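## Task

The right hand starts with the wing screw pinched by its shank between thumb and index. Rotate the screw inside that hand until its orientation relative to the hand matches both goal pictures. Only the right hand may be used; its wrist camera, bracket and last arm link count as part of it, and the left arm and hand must never touch it. The task fails if the screw touches anything besides the right hand or leaves it. To finish, the screw must be held firmly and still in the right hand for a moment, with the palm pointing straight down and no hand motor showing "moving", and then you declare completion.

## Robot and tools

Robot: two arms, left_arm and right_arm, facing each other across a table. Both carry an identical right-handed five-finger hand, so hand axes and numbers mean the same on each. Hand motors, in order: little, ring, middle, index, thumb_bend, thumb_turn. Each arm also has a wrist bracket on the little-finger side that can collide with things.

Scene frame: origin on the table top halfway between the arm bases, z up, table at z = 0, left_arm's base on the +y side. Positions in metres, orientations as quaternions wxyz.

Hand point: a point fixed to the palm, 0.05 m in front of it, where index pad and thumb tip meet in a pinch. Its axes: +z along the straightened fingers, +y outward from the palm, +x across the palm away from the thumb. "Palm facing straight down" means the hand's +y points along world -z.

execute_actions(actions): a list of actions run in order. Each action is a list of up to 15 rows; each row lasts 1/30 s, and if fewer than 15 rows are given the last one is repeated. Every row has 28 numbers in [-1, 1], always both arms: left dx, dy, dz, rx, ry, rz, then left little, ring, middle, index, thumb_bend, thumb_turn, force_limit, speed; then the same 14 for the right arm. dx..rz are an offset, not a pose: the target is displaced from the hand point's measured pose at the start of that action (for the first action, the last reported pose), expressed in the hand point's own axes. Each row is measured from that same start, not added to the previous row. Scale: 1.0 = 0.6 m for dx, dy, dz and 180 degrees for the rotation vector rx, ry, rz. Per control step the commanded pose is clipped to 100 mm and 16 degrees from the measured one, so big offsets may need several actions. The eight hand numbers are absolute targets: fingers and thumb_bend +1 straight, -1 fully curled; thumb_turn +1 beside the palm, -1 opposite the fingers. A pinch sits near index -0.22, thumb_bend -0.75, thumb_turn -0.57. force_limit maps -1..+1 linearly to about 0..10 N fingertip force (0..15 N for the two thumb motors) and only stops closing motors. speed maps -1..+1 to near zero..full (full travel in 0.6 s). There is no "no change" value: to keep a hand as it is, resend its last eight numbers, or before any were sent, its hand_measured six plus hand_force_limit and hand_speed. An empty list just returns the current state and images.

move(target, speed, stop_force, blocking): target is one 28-number row as above; offsets are from the pose in the latest result that reported one. The hand points follow straight paths that end together, lasting 0.5 to 10 s. speed in m/s, 0.002 to 0.5 (default 0.25); rotation limited to twice that in rad/s. stop_force (optional, 9 to 40 N, shared by both arms) ends an arm's path when its wrist sensor feels that much added resistance; unreliable if the hand turns during the move. blocking=false returns after 0.5 s; then use wait or stop before sending new motion. The result adds a "move:" line giving each arm's ending (done, off_target, moving, held, contact, fault) and active limits such as paced or held.

wait(seconds): 0 to 10, arms keep their last command. stop(): brakes a running move. zoom_image(camera, region): camera is cam_low, cam_left_wrist or cam_right_wrist (each 896x504); region [x0, y0, x1, y1] in pixels, at most 504x504. show_instructions(): shows the reference goal images. finished_scene(scene): ends scene 1 or 2; irreversible.

Results: a state line per arm with hand point position, quaternion and velocities; "Hand target" lines showing where the controller is driving each hand point; "pose unreachable" when a clearance check altered a command; hand_measured (motor positions on the target scale), hand_stopped_by (moving, target, force, stalled, fault), hand_load_n (fingertip load, positive pushing open), hand_force_limit, hand_speed; Wrist force and Wrist torque in the end effector's axes (noisy, offset up to about 4 N, saturating near 50 N); MOTOR HOT warnings from 70 C, OVER-TEMPERATURE FAULT at 85 C. A grip loss shows as loads dropping near 0. Motors start only when their target changes by at least 0.01; locked fingers hold at least 15 N.

Suggested order: check the goal pictures, rotate the screw with finger and thumb motions of the holding hand only (the arm may reorient the hand), keep loads nonzero throughout, then turn the palm straight down, resend a firm pinch, wait until no motor reads moving, and call finished_scene.

Avoid: dropping the screw or letting it touch the table, the other hand or anything else; letting the two arms touch; hard pushes (wrist joints fault at 25.7 N m, any part at 150 N external force, causing a 10 s stop); knocking anything off the table; leaving the grip weak at the end.

Each tool is called after "Emit:" as name(argument=value, ...), one argument or row to a line, values as JSON.

Reference images:

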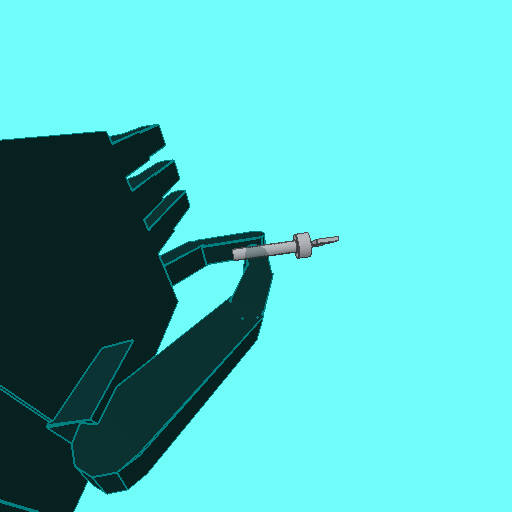

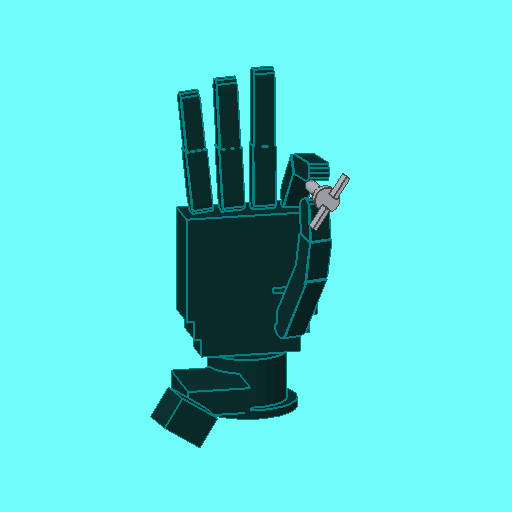

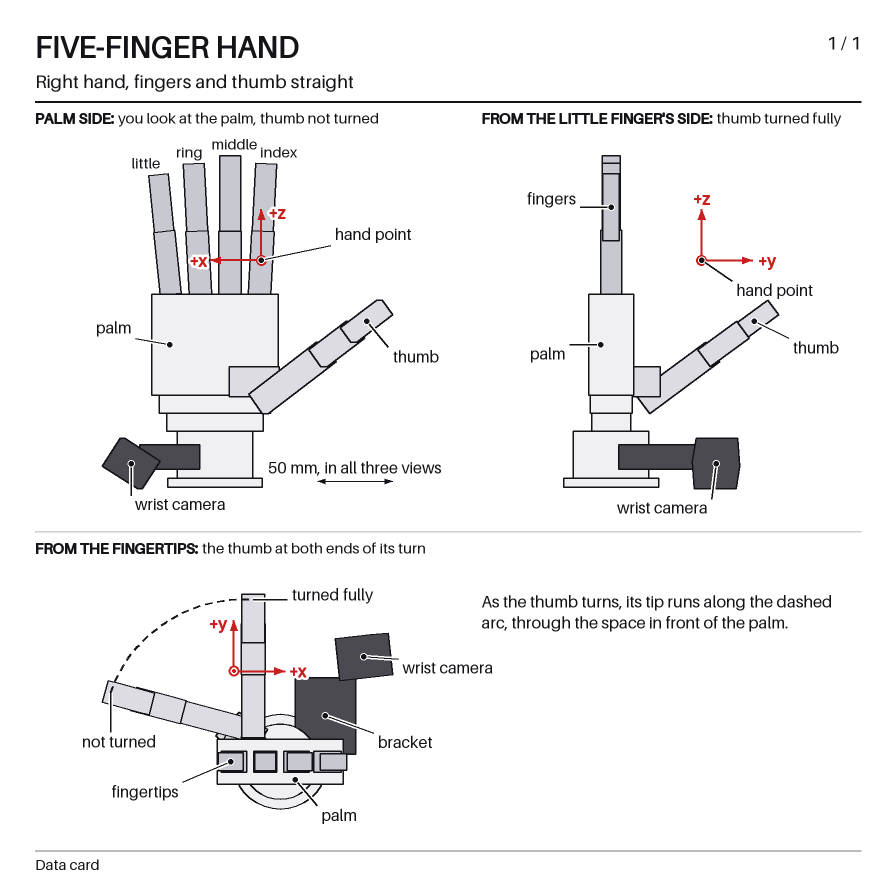

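## Session

Emit:
execute_actions(
  actions=[],
)

Scene clock: 0.00 s.
left_arm: end_effector_position=(+0.2490, +0.5228, +0.4819) hand_measured=(+1.000, +1.000, +1.000, +1.000, +1.000, +1.000) hand_load_n=(+0.0, +0.0, +0.0, +0.0, +0.0, +0.0) hand_stopped_by=(target, target, target, target, target, target) hand_force_limit=0.00 hand_speed=-0.80 end_effector_quat_wxyz=(+0.018, +0.318, +0.948, -0.011) end_effector_velocity=(+0.000, -0.000, +0.000) end_effector_angular_velocity=(-0.002, -0.001, -0.000) | right_arm: end_effector_position=(+0.5528, -0.0009, +0.2614) hand_measured=(+1.000, +1.000, +1.000, -0.108, -0.750, -0.550) hand_load_n=(+0.0, +0.0, +0.0, +5.0, +0.5, +0.0) hand_stopped_by=(target, target, target, target, target, target) hand_force_limit=0.00 hand_speed=-0.80 end_effector_quat_wxyz=(+0.661, -0.702, +0.190, -0.185) end_effector_velocity=(-0.000, +0.000, +0.000) end_effector_angular_velocity=(+0.000, +0.000, +0.001)
Joint positions: left_arm=[ 0.553 -1.724  1.324  1.93   1.565 -1.913] | right_arm=[-1.116 -0.902  1.624 -3.79  -0.912 -0.054]
Joint velocities: left_arm=[ 0.     0.    -0.001 -0.001 -0.     0.   ] | right_arm=[ 0.     0.    -0.     0.     0.001  0.   ]
Motor temperatures (°C, as the motors report them): left_arm=[29 26 29 32 34 37] | right_arm=[32 29 30 33 35 32]
Wrist force (N, on the end effector, along its own x y z axes, offset not removed): no reading
Wrist torque (N m, same axes, about the end effector's origin, offset not removed): no reading
Hand target (left_arm): +0.249, +0.523, +0.482; +0.018, +0.318, +0.948, -0.011
Hand target (right_arm): +0.553, -0.001, +0.261; +0.661, -0.702, +0.190, -0.185

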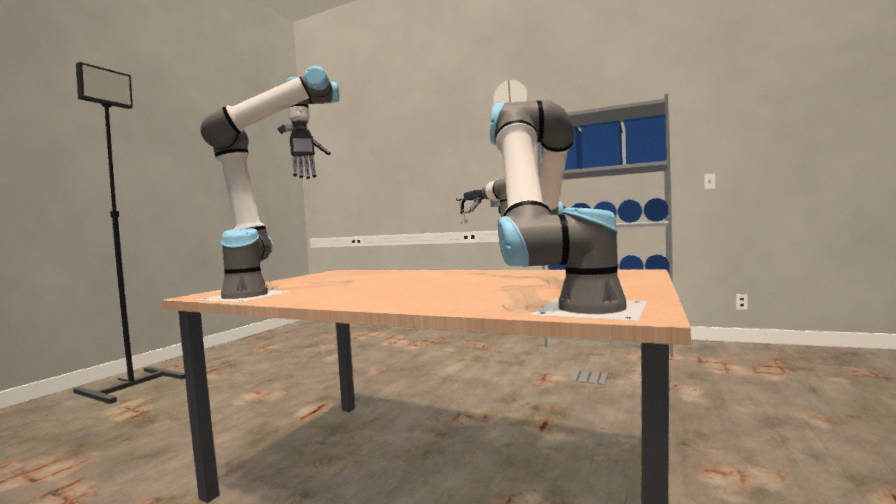

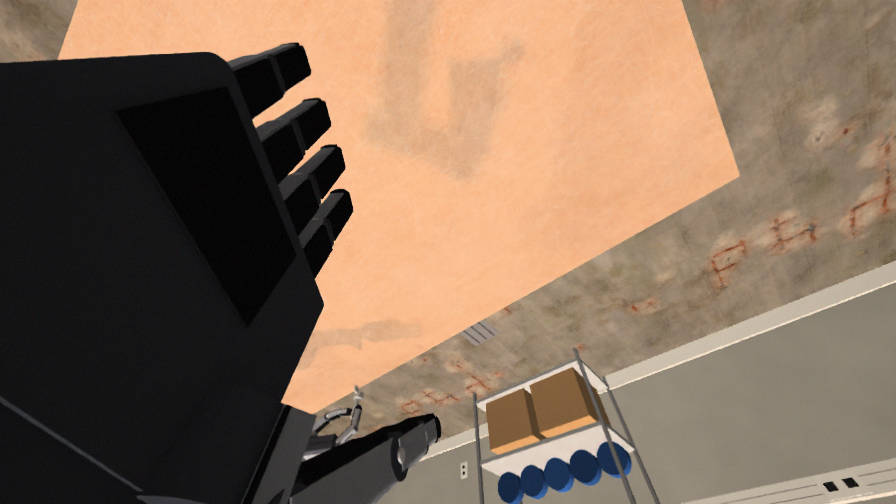

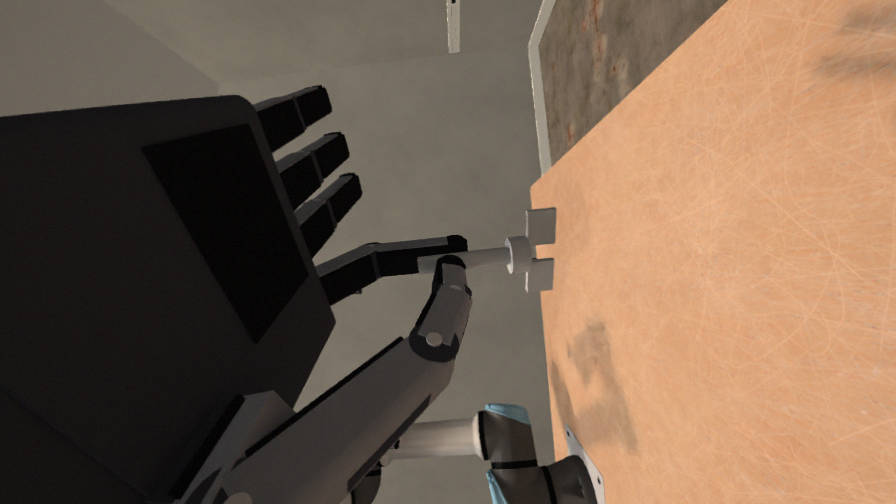

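Emit:
zoom_image(
  camera="cam_right_wrist",
  region=[380,170,600,330],
)

Emit:
execute_actions(
  actions=[
    [[0,0,0,0,0,0,1,1,1,1,1,1,0,-0.8,0,0,0,0,0,0,1,1,1,-0.108,-0.75,-0.65,0,-0.9]],
    [[0,0,0,0,0,0,1,1,1,1,1,1,0,-0.8,0,0,0,0,0,0,1,1,1,-0.108,-0.75,-0.65,0,-0.9]],
  ],
)

Emit:
zoom_image(
  camera="cam_right_wrist",
  region=[380,170,600,330],
)

Region (380, 170, 600, 330) of cam_right_wrist's 896x504 image, scaled by 2.291, with more detail than that image has; it fills the top 367 rows of this view, and the rest is white.

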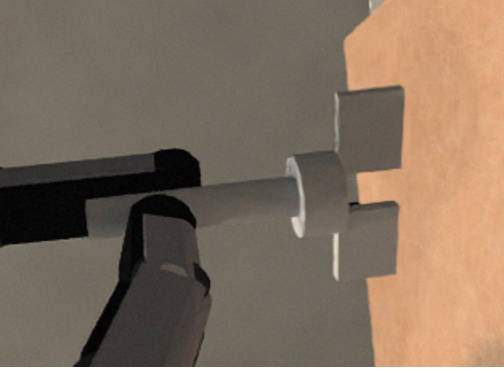

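Scene clock: 3.47 s.
left_arm: end_effector_position=(+0.2490, +0.5228, +0.4819) hand_measured=(+1.000, +1.000, +1.000, +1.000, +1.000, +1.000) hand_load_n=(+0.0, +0.0, +0.0, +0.0, +0.0, +0.0) hand_stopped_by=(target, target, target, target, target, target) hand_force_limit=0.00 hand_speed=-0.80 end_effector_quat_wxyz=(+0.018, +0.318, +0.948, -0.011) end_effector_velocity=(+0.000, +0.000, -0.000) end_effector_angular_velocity=(-0.000, -0.000, +0.001) | right_arm: end_effector_position=(+0.5528, -0.0009, +0.2614) hand_measured=(+1.000, +1.000, +1.000, -0.108, -0.750, -0.650) hand_load_n=(+0.0, +0.0, +0.0, +4.0, -0.5, +0.0) hand_stopped_by=(target, target, target, target, target, target) hand_force_limit=0.00 hand_speed=-0.90 end_effector_quat_wxyz=(+0.661, -0.702, +0.190, -0.185) end_effector_velocity=(+0.000, -0.000, +0.000) end_effector_angular_velocity=(-0.000, -0.002, +0.000)
Joint positions: left_arm=[ 0.553 -1.724  1.324  1.93   1.565 -1.913] | right_arm=[-1.116 -0.902  1.624 -3.79  -0.912 -0.054]
Joint velocities: left_arm=[-0.     0.    -0.    -0.    -0.    -0.001] | right_arm=[-0.    -0.    -0.    -0.001  0.    -0.001]
Motor temperatures (°C, as the motors report them): left_arm=[29 26 29 32 34 37] | right_arm=[32 29 30 33 35 32]
Wrist force (N, on the end effector, along its own x y z axes, offset not removed): left_arm=[4.2 3.0 -0.1] | right_arm=[-1.7 0.1 2.2]
Wrist torque (N m, same axes, about the end effector's origin, offset not removed): left_arm=[0.54 -0.67 0.43] | right_arm=[-0.03 0.33 -0.04]
Hand target (left_arm): +0.249, +0.523, +0.482; +0.018, +0.318, +0.948, -0.011
Hand target (right_arm): +0.553, -0.001, +0.261; +0.661, -0.702, +0.190, -0.185
Off the commanded pose (left_arm): 0.000 m, 0 deg.
Off the commanded pose (right_arm): 0.000 m, 0 deg.
camera_calibration (this result's frames):
cam_left_wrist: T_world_to_cam=[[0.651805, 0.758197, -0.0169611, -0.552666], [0.610523, -0.511323, 0.604823, -0.179313], [0.449902, -0.404582, -0.79618, 0.617836], [0, 0, 0, 1]] pos_world=[0.19174, 0.577307, 0.590987]
cam_right_wrist: T_world_to_cam=[[-0.094594, 0.0350281, -0.994899, 0.312708], [-0.99551, 0.000230913, 0.0946601, 0.53015], [0.0035455, 0.999386, 0.034849, 0.121017], [0, 0, 0, 1]] pos_world=[0.556921, -0.132018, 0.256712]

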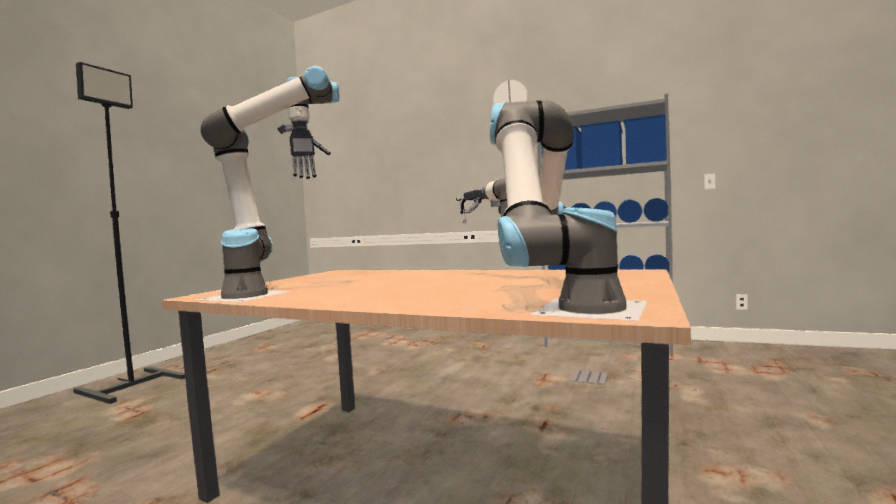

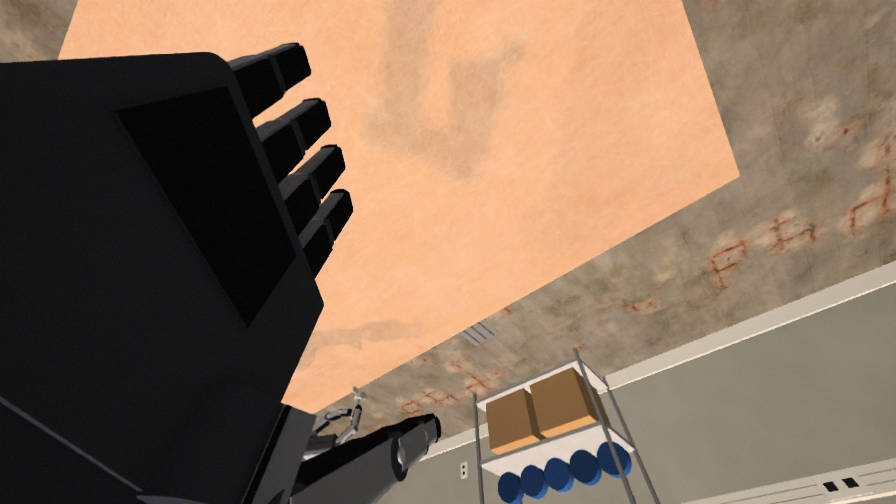

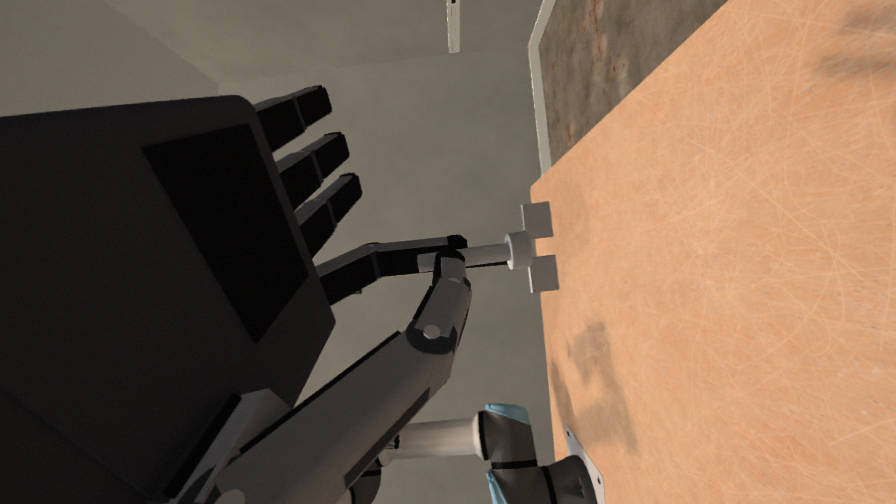

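Region (380, 170, 600, 330) of cam_right_wrist's 896x504 image, scaled by 2.291, with more detail than that image has; it fills the top 367 rows of this view, and the rest is white.

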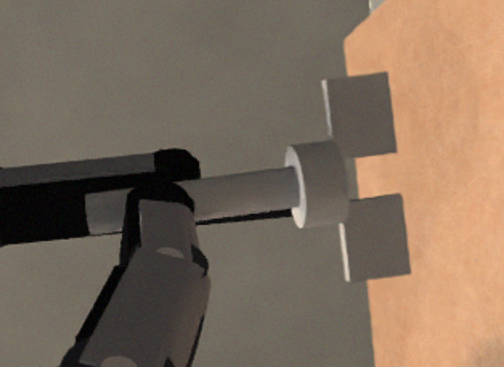

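Emit:
execute_actions(
  actions=[
    [[0,0,0,0,0,0,1,1,1,1,1,1,0,-0.8,0,0,0,0,0,0,1,1,1,-0.108,-0.75,-0.45,0,-0.9]],
    [[0,0,0,0,0,0,1,1,1,1,1,1,0,-0.8,0,0,0,0,0,0,1,1,1,-0.108,-0.75,-0.45,0,-0.9]],
    [[0,0,0,0,0,0,1,1,1,1,1,1,0,-0.8,0,0,0,0,0,0,1,1,1,-0.108,-0.75,-0.45,0,-0.9]],
  ],
)

Emit:
zoom_image(
  camera="cam_right_wrist",
  region=[380,170,600,330],
)

Scene clock: 7.23 s.
left_arm: end_effector_position=(+0.2490, +0.5228, +0.4819) hand_measured=(+1.000, +1.000, +1.000, +1.000, +1.000, +1.000) hand_load_n=(+0.0, +0.0, +0.0, +0.0, +0.0, +0.0) hand_stopped_by=(target, target, target, target, target, target) hand_force_limit=0.00 hand_speed=-0.80 end_effector_quat_wxyz=(+0.018, +0.318, +0.948, -0.011) end_effector_velocity=(-0.000, -0.000, +0.000) end_effector_angular_velocity=(-0.001, -0.000, -0.000) | right_arm: end_effector_position=(+0.5528, -0.0009, +0.2614) hand_measured=(+1.000, +1.000, +1.000, -0.106, -0.750, -0.450) hand_load_n=(+0.0, +0.0, +0.0, +4.5, +1.5, +0.0) hand_stopped_by=(target, target, target, target, target, moving) hand_force_limit=0.00 hand_speed=-0.90 end_effector_quat_wxyz=(+0.661, -0.702, +0.190, -0.185) end_effector_velocity=(-0.000, +0.000, +0.000) end_effector_angular_velocity=(-0.000, -0.001, +0.001)
Joint positions: left_arm=[ 0.553 -1.724  1.324  1.93   1.565 -1.913] | right_arm=[-1.116 -0.902  1.624 -3.79  -0.912 -0.054]
Joint velocities: left_arm=[-0.    -0.    -0.001  0.     0.     0.   ] | right_arm=[ 0.     0.    -0.    -0.     0.001 -0.001]
Motor temperatures (°C, as the motors report them): left_arm=[29 26 29 32 34 37] | right_arm=[32 29 30 33 35 32]
Wrist force (N, on the end effector, along its own x y z axes, offset not removed): left_arm=[2.8 2.8 1.4] | right_arm=[-1.3 -0.3 2.0]
Wrist torque (N m, same axes, about the end effector's origin, offset not removed): left_arm=[0.39 -0.50 0.34] | right_arm=[-0.18 0.17 0.04]
Hand target (left_arm): +0.249, +0.523, +0.482; +0.018, +0.318, +0.948, -0.011
Hand target (right_arm): +0.553, -0.001, +0.261; +0.661, -0.702, +0.190, -0.185
Off the commanded pose (left_arm): 0.000 m, 0 deg.
Off the commanded pose (right_arm): 0.000 m, 0 deg.
camera_calibration (this result's frames):
cam_left_wrist: T_world_to_cam=[[0.651805, 0.758197, -0.0169611, -0.552666], [0.610523, -0.511323, 0.604823, -0.179313], [0.449902, -0.404582, -0.796179, 0.617836], [0, 0, 0, 1]] pos_world=[0.19174, 0.577307, 0.590987]
cam_right_wrist: T_world_to_cam=[[-0.0945939, 0.0350282, -0.9949, 0.312708], [-0.99551, 0.000231002, 0.0946601, 0.53015], [0.00354559, 0.999386, 0.034849, 0.121017], [0, 0, 0, 1]] pos_world=[0.556921, -0.132018, 0.256712]

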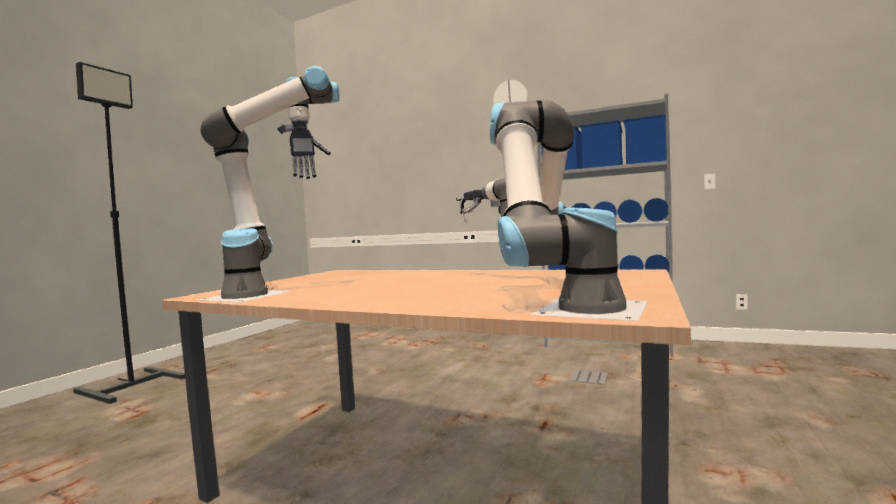

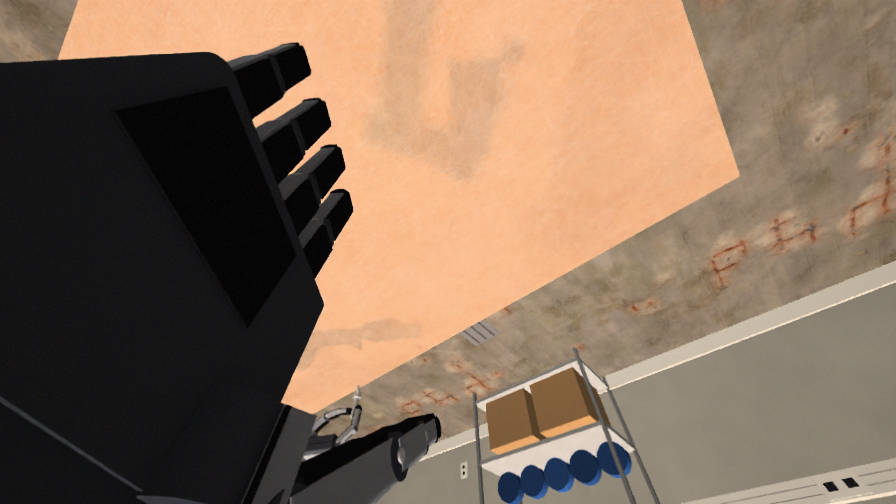

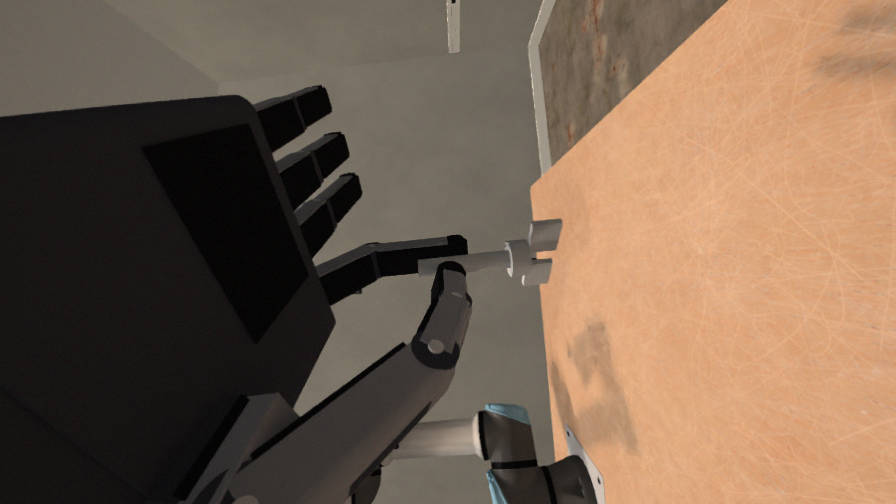

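Region (380, 170, 600, 330) of cam_right_wrist's 896x504 image, scaled by 2.291, with more detail than that image has; it fills the top 367 rows of this view, and the rest is white.

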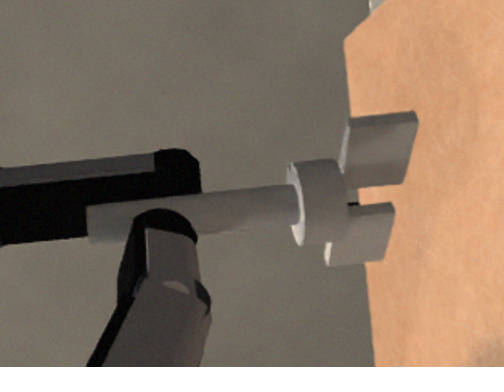

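About 45° more.

Emit:
execute_actions(
  actions=[
    [[0,0,0,0,0,0,1,1,1,1,1,1,0,-0.8,0,0,0,0,0,0,1,1,1,-0.108,-0.75,-0.38,0,-0.9]],
    [[0,0,0,0,0,0,1,1,1,1,1,1,0,-0.8,0,0,0,0,0,0,1,1,1,-0.108,-0.75,-0.38,0,-0.9]],
  ],
)

Emit:
zoom_image(
  camera="cam_right_wrist",
  region=[380,170,600,330],
)

Scene clock: 9.57 s.
left_arm: end_effector_position=(+0.2490, +0.5228, +0.4819) hand_measured=(+1.000, +1.000, +1.000, +1.000, +1.000, +1.000) hand_load_n=(+0.0, +0.0, +0.0, +0.0, +0.0, +0.0) hand_stopped_by=(target, target, target, target, target, target) hand_force_limit=0.00 hand_speed=-0.80 end_effector_quat_wxyz=(+0.018, +0.318, +0.948, -0.011) end_effector_velocity=(+0.000, -0.000, -0.000) end_effector_angular_velocity=(+0.000, -0.000, +0.000) | right_arm: end_effector_position=(+0.5528, -0.0009, +0.2614) hand_measured=(+1.000, +1.000, +1.000, -0.106, -0.748, -0.380) hand_load_n=(+0.0, +0.0, +0.0, +4.5, +3.0, -0.5) hand_stopped_by=(target, target, target, target, target, target) hand_force_limit=0.00 hand_speed=-0.90 end_effector_quat_wxyz=(+0.661, -0.702, +0.190, -0.185) end_effector_velocity=(+0.000, -0.000, +0.000) end_effector_angular_velocity=(-0.000, -0.000, -0.000)
Joint positions: left_arm=[ 0.553 -1.724  1.324  1.93   1.565 -1.913] | right_arm=[-1.116 -0.902  1.624 -3.79  -0.912 -0.054]
Joint velocities: left_arm=[-0.  0.  0. -0. -0. -0.] | right_arm=[ 0. -0. -0. -0. -0. -0.]
Motor temperatures (°C, as the motors report them): left_arm=[29 26 29 32 34 37] | right_arm=[32 29 30 33 35 32]
Wrist force (N, on the end effector, along its own x y z axes, offset not removed): left_arm=[3.4 2.0 0.3] | right_arm=[1.3 -1.7 1.9]
Wrist torque (N m, same axes, about the end effector's origin, offset not removed): left_arm=[0.39 -0.51 0.36] | right_arm=[-0.23 -0.20 0.09]
Hand target (left_arm): +0.249, +0.523, +0.482; +0.018, +0.318, +0.948, -0.011
Hand target (right_arm): +0.553, -0.001, +0.261; +0.661, -0.702, +0.190, -0.185
Off the commanded pose (left_arm): 0.000 m, 0 deg.
Off the commanded pose (right_arm): 0.000 m, 0 deg.
camera_calibration (this result's frames):
cam_right_wrist: T_world_to_cam=[[-0.0945941, 0.0350281, -0.994899, 0.312708], [-0.99551, 0.000230828, 0.0946602, 0.53015], [0.00354542, 0.999386, 0.034849, 0.121017], [0, 0, 0, 1]] pos_world=[0.556921, -0.132018, 0.256712]

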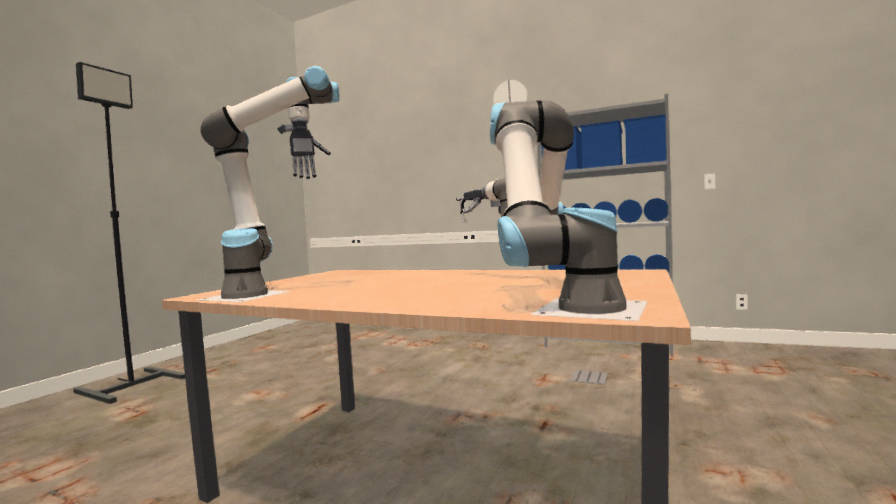

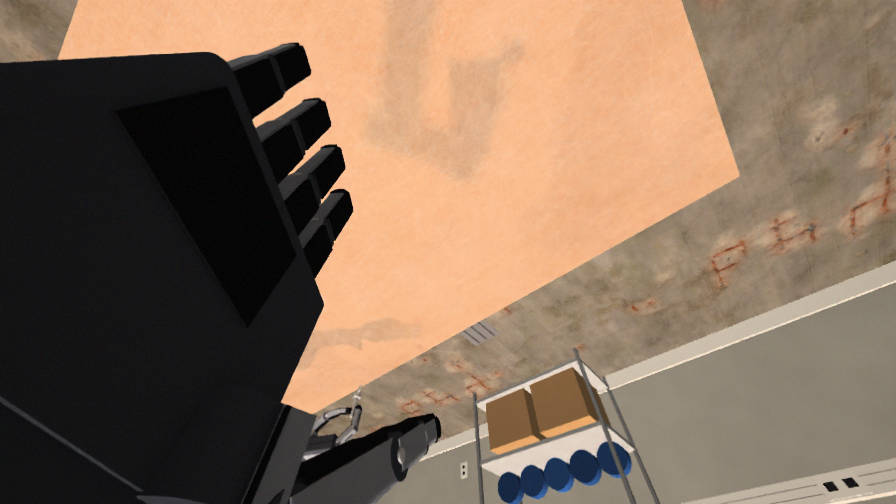

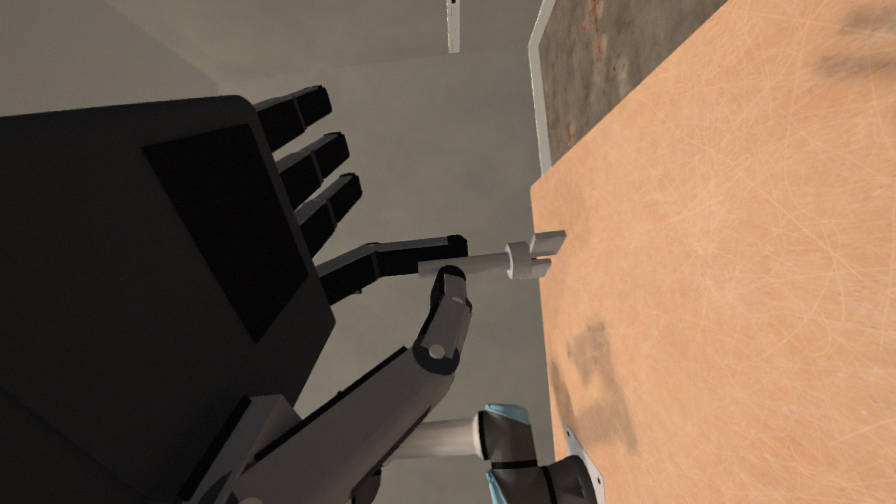

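Region (380, 170, 600, 330) of cam_right_wrist's 896x504 image, scaled by 2.291, with more detail than that image has; it fills the top 367 rows of this view, and the rest is white.

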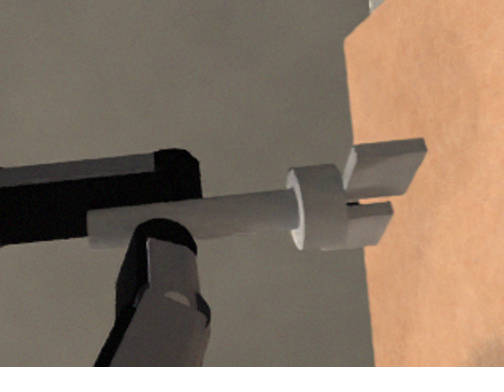

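Emit:
execute_actions(
  actions=[
    [[0,0,0,0,0,0,1,1,1,1,1,1,0,-0.8,0,0,0,0,0,0,1,1,1,-0.108,-0.75,-0.32,0,-0.9]],
    [[0,0,0,0,0,0,1,1,1,1,1,1,0,-0.8,0,0,0,0,0,0,1,1,1,-0.108,-0.75,-0.32,0,-0.9]],
  ],
)

Emit:
zoom_image(
  camera="cam_right_wrist",
  region=[380,170,600,330],
)

Scene clock: 11.53 s.
left_arm: end_effector_position=(+0.2490, +0.5228, +0.4819) hand_measured=(+1.000, +1.000, +1.000, +1.000, +1.000, +1.000) hand_load_n=(+0.0, +0.0, +0.0, +0.0, +0.0, +0.0) hand_stopped_by=(target, target, target, target, target, target) hand_force_limit=0.00 hand_speed=-0.80 end_effector_quat_wxyz=(+0.018, +0.318, +0.948, -0.011) end_effector_velocity=(+0.000, -0.000, -0.000) end_effector_angular_velocity=(-0.000, -0.000, -0.000) | right_arm: end_effector_position=(+0.5528, -0.0009, +0.2614) hand_measured=(+1.000, +1.000, +1.000, -0.106, -0.748, -0.320) hand_load_n=(+0.0, +0.0, +0.0, +4.5, +3.5, -0.5) hand_stopped_by=(target, target, target, target, target, target) hand_force_limit=0.00 hand_speed=-0.90 end_effector_quat_wxyz=(+0.661, -0.702, +0.190, -0.185) end_effector_velocity=(-0.000, +0.000, +0.000) end_effector_angular_velocity=(+0.001, -0.000, +0.001)
Joint positions: left_arm=[ 0.553 -1.724  1.324  1.93   1.565 -1.913] | right_arm=[-1.116 -0.902  1.624 -3.79  -0.912 -0.054]
Joint velocities: left_arm=[ 0. -0.  0. -0. -0.  0.] | right_arm=[-0.    -0.    -0.    -0.     0.001  0.001]
Motor temperatures (°C, as the motors report them): left_arm=[29 26 29 32 34 37] | right_arm=[32 29 30 33 35 32]
Wrist force (N, on the end effector, along its own x y z axes, offset not removed): left_arm=[3.5 1.8 -0.2] | right_arm=[-0.3 0.5 0.8]
Wrist torque (N m, same axes, about the end effector's origin, offset not removed): left_arm=[0.30 -0.51 0.35] | right_arm=[0.12 0.17 0.01]
Hand target (left_arm): +0.249, +0.523, +0.482; +0.018, +0.318, +0.948, -0.011
Hand target (right_arm): +0.553, -0.001, +0.261; +0.661, -0.702, +0.190, -0.185
Off the commanded pose (left_arm): 0.000 m, 0 deg.
Off the commanded pose (right_arm): 0.000 m, 0 deg.
camera_calibration (this result's frames):
cam_left_wrist: T_world_to_cam=[[0.651805, 0.758197, -0.0169611, -0.552666], [0.610523, -0.511323, 0.604823, -0.179313], [0.449902, -0.404582, -0.796179, 0.617836], [0, 0, 0, 1]] pos_world=[0.19174, 0.577307, 0.590987]
cam_right_wrist: T_world_to_cam=[[-0.094594, 0.0350282, -0.994899, 0.312708], [-0.99551, 0.000231003, 0.0946601, 0.53015], [0.0035456, 0.999386, 0.034849, 0.121016], [0, 0, 0, 1]] pos_world=[0.556921, -0.132018, 0.256712]

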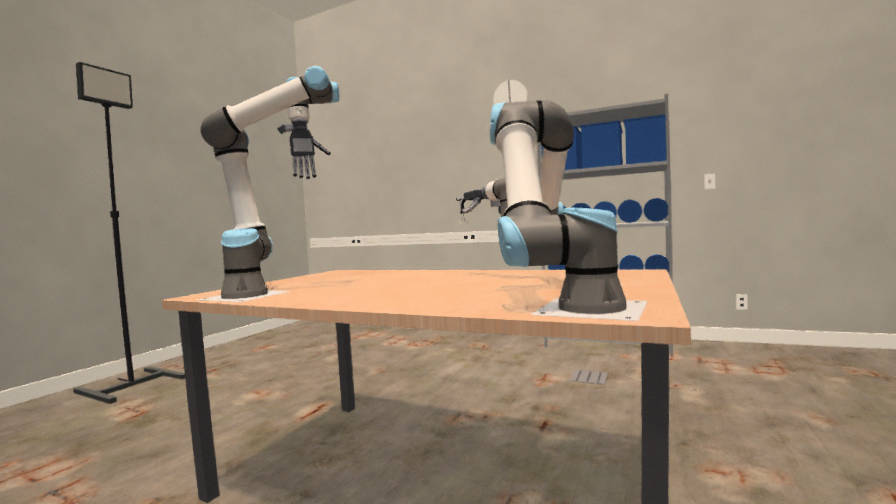

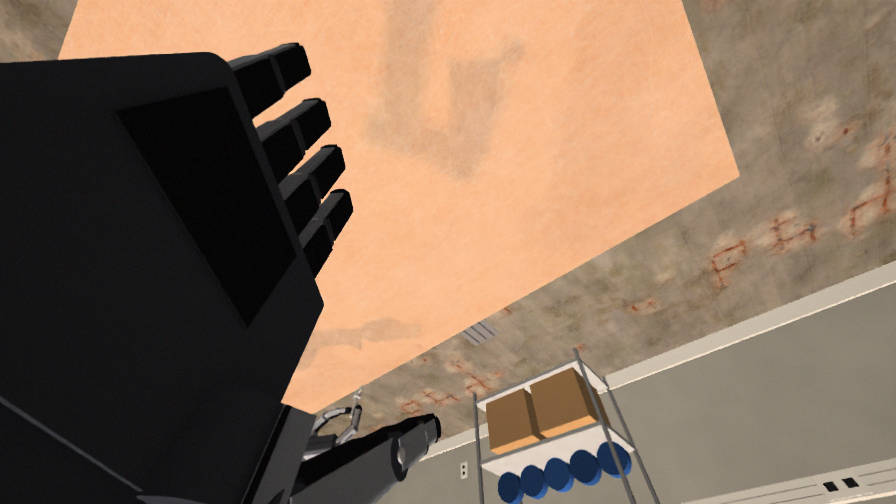

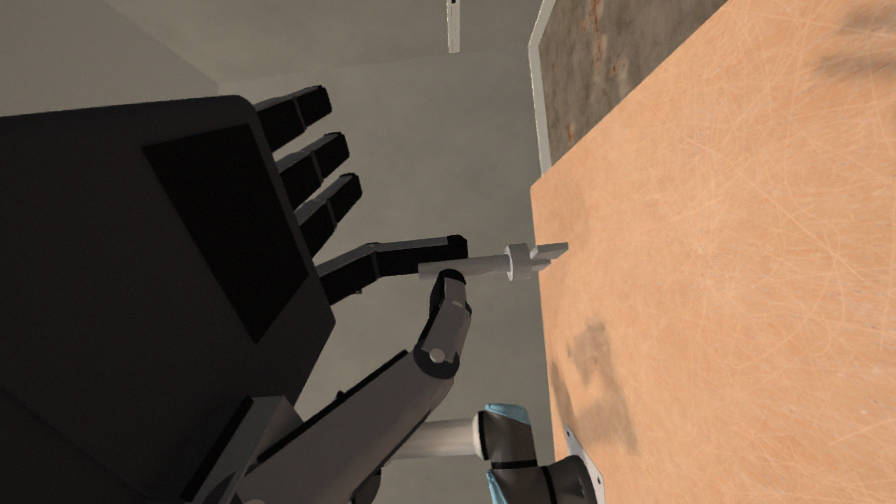

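Region (380, 170, 600, 330) of cam_right_wrist's 896x504 image, scaled by 2.291, with more detail than that image has; it fills the top 367 rows of this view, and the rest is white.

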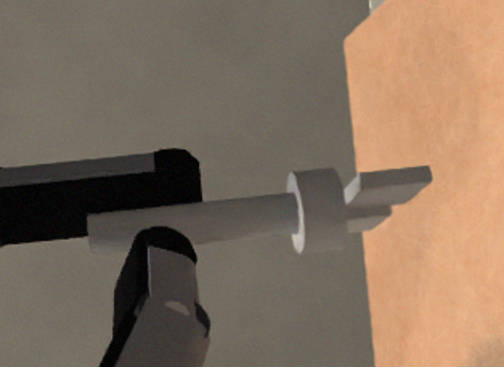

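Emit:
execute_actions(
  actions=[
    [[0,0,0,0,0,0,1,1,1,1,1,1,0,-0.8,0,0,0,0.018,0,0,1,1,1,-0.108,-0.75,-0.285,0,-0.9]],
    [[0,0,0,0,0,0,1,1,1,1,1,1,0,-0.8,0,0,0,0,0,0,1,1,1,-0.13,-0.75,-0.285,0.2,-0.95]],
    [[0,0,0,0,0,0,1,1,1,1,1,1,0,-0.8,0,0,0,0,0,0,1,1,1,-0.13,-0.75,-0.285,0.2,-0.95]],
  ],
)

Emit:
zoom_image(
  camera="cam_right_wrist",
  region=[380,170,600,330],
)

Scene clock: 14.67 s.
left_arm: end_effector_position=(+0.2490, +0.5228, +0.4819) hand_measured=(+1.000, +1.000, +1.000, +1.000, +1.000, +1.000) hand_load_n=(+0.0, +0.0, +0.0, +0.0, +0.0, +0.0) hand_stopped_by=(target, target, target, target, target, target) hand_force_limit=0.00 hand_speed=-0.80 end_effector_quat_wxyz=(+0.018, +0.318, +0.948, -0.011) end_effector_velocity=(+0.000, -0.000, -0.000) end_effector_angular_velocity=(-0.001, -0.001, -0.001) | right_arm: end_effector_position=(+0.5527, -0.0009, +0.2613) hand_measured=(+1.000, +1.000, +1.000, -0.110, -0.748, -0.284) hand_load_n=(+0.0, +0.0, +0.0, +6.0, +4.5, -0.5) hand_stopped_by=(target, target, target, force, target, target) hand_force_limit=0.20 hand_speed=-0.95 end_effector_quat_wxyz=(+0.680, -0.684, +0.185, -0.190) end_effector_velocity=(+0.000, -0.000, +0.000) end_effector_angular_velocity=(+0.000, +0.000, -0.001)
Joint positions: left_arm=[ 0.553 -1.724  1.324  1.93   1.565 -1.913] | right_arm=[-1.12  -0.874  1.618 -3.882 -0.906 -0.012]
Joint velocities: left_arm=[ 0.     0.     0.    -0.001 -0.     0.001] | right_arm=[-0.     0.     0.    -0.    -0.001  0.001]
Motor temperatures (°C, as the motors report them): left_arm=[29 26 29 32 34 37] | right_arm=[32 29 30 33 35 32]
Wrist force (N, on the end effector, along its own x y z axes, offset not removed): left_arm=[3.9 1.0 1.4] | right_arm=[-0.5 0.2 1.3]
Wrist torque (N m, same axes, about the end effector's origin, offset not removed): left_arm=[0.18 -0.57 0.27] | right_arm=[0.10 0.23 0.00]
Hand target (left_arm): +0.249, +0.523, +0.482; +0.018, +0.318, +0.948, -0.011
Hand target (right_arm): +0.553, -0.001, +0.261; +0.680, -0.684, +0.185, -0.190
Off the commanded pose (left_arm): 0.000 m, 0 deg.
Off the commanded pose (right_arm): 0.000 m, 0 deg.
camera_calibration (this result's frames):
cam_right_wrist: T_world_to_cam=[[-0.0664725, 0.0820542, -0.994409, 0.297064], [-0.997787, -0.00408794, 0.0663611, 0.538794], [0.00138012, 0.996619, 0.0821444, 0.109866], [0, 0, 0, 1]] pos_world=[0.557196, -0.131668, 0.250623]

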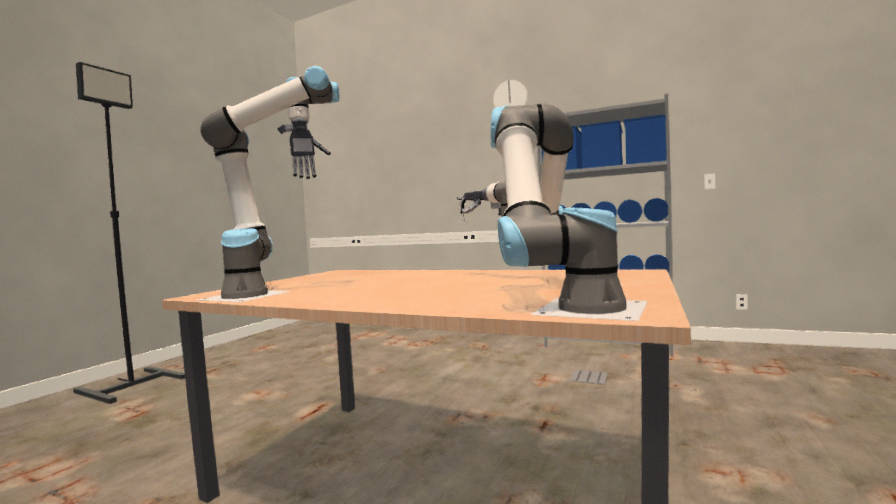

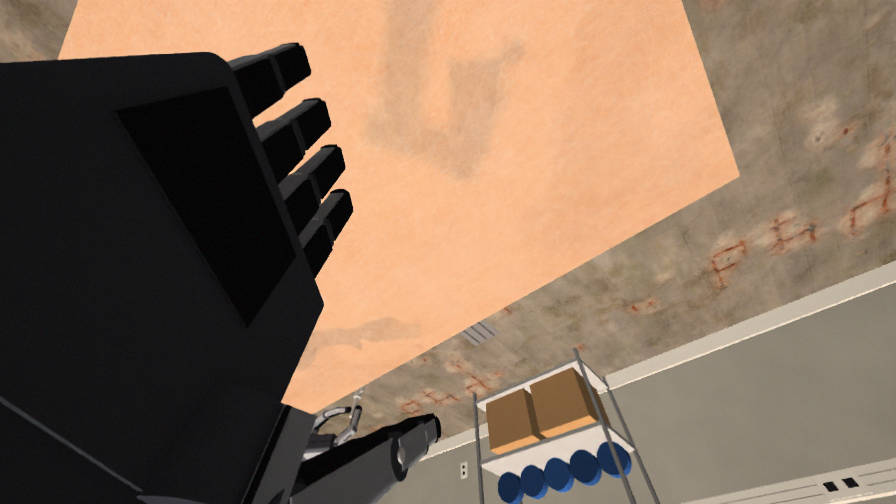

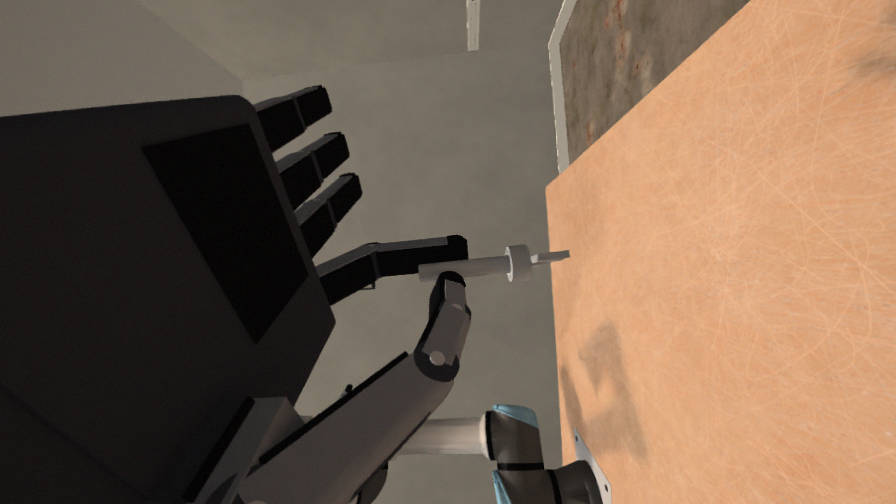

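Region (380, 170, 600, 330) of cam_right_wrist's 896x504 image, scaled by 2.291, with more detail than that image has; it fills the top 367 rows of this view, and the rest is white.

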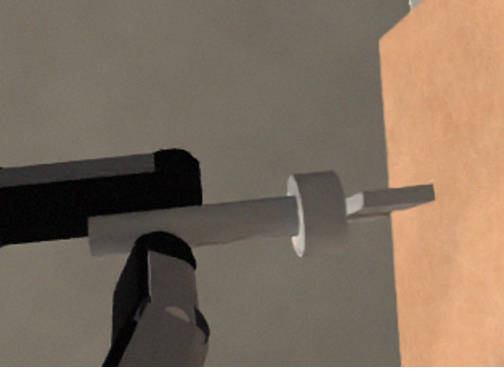

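Emit:
finished_scene(
  scene=1,
)

The scene is finished: the task was done.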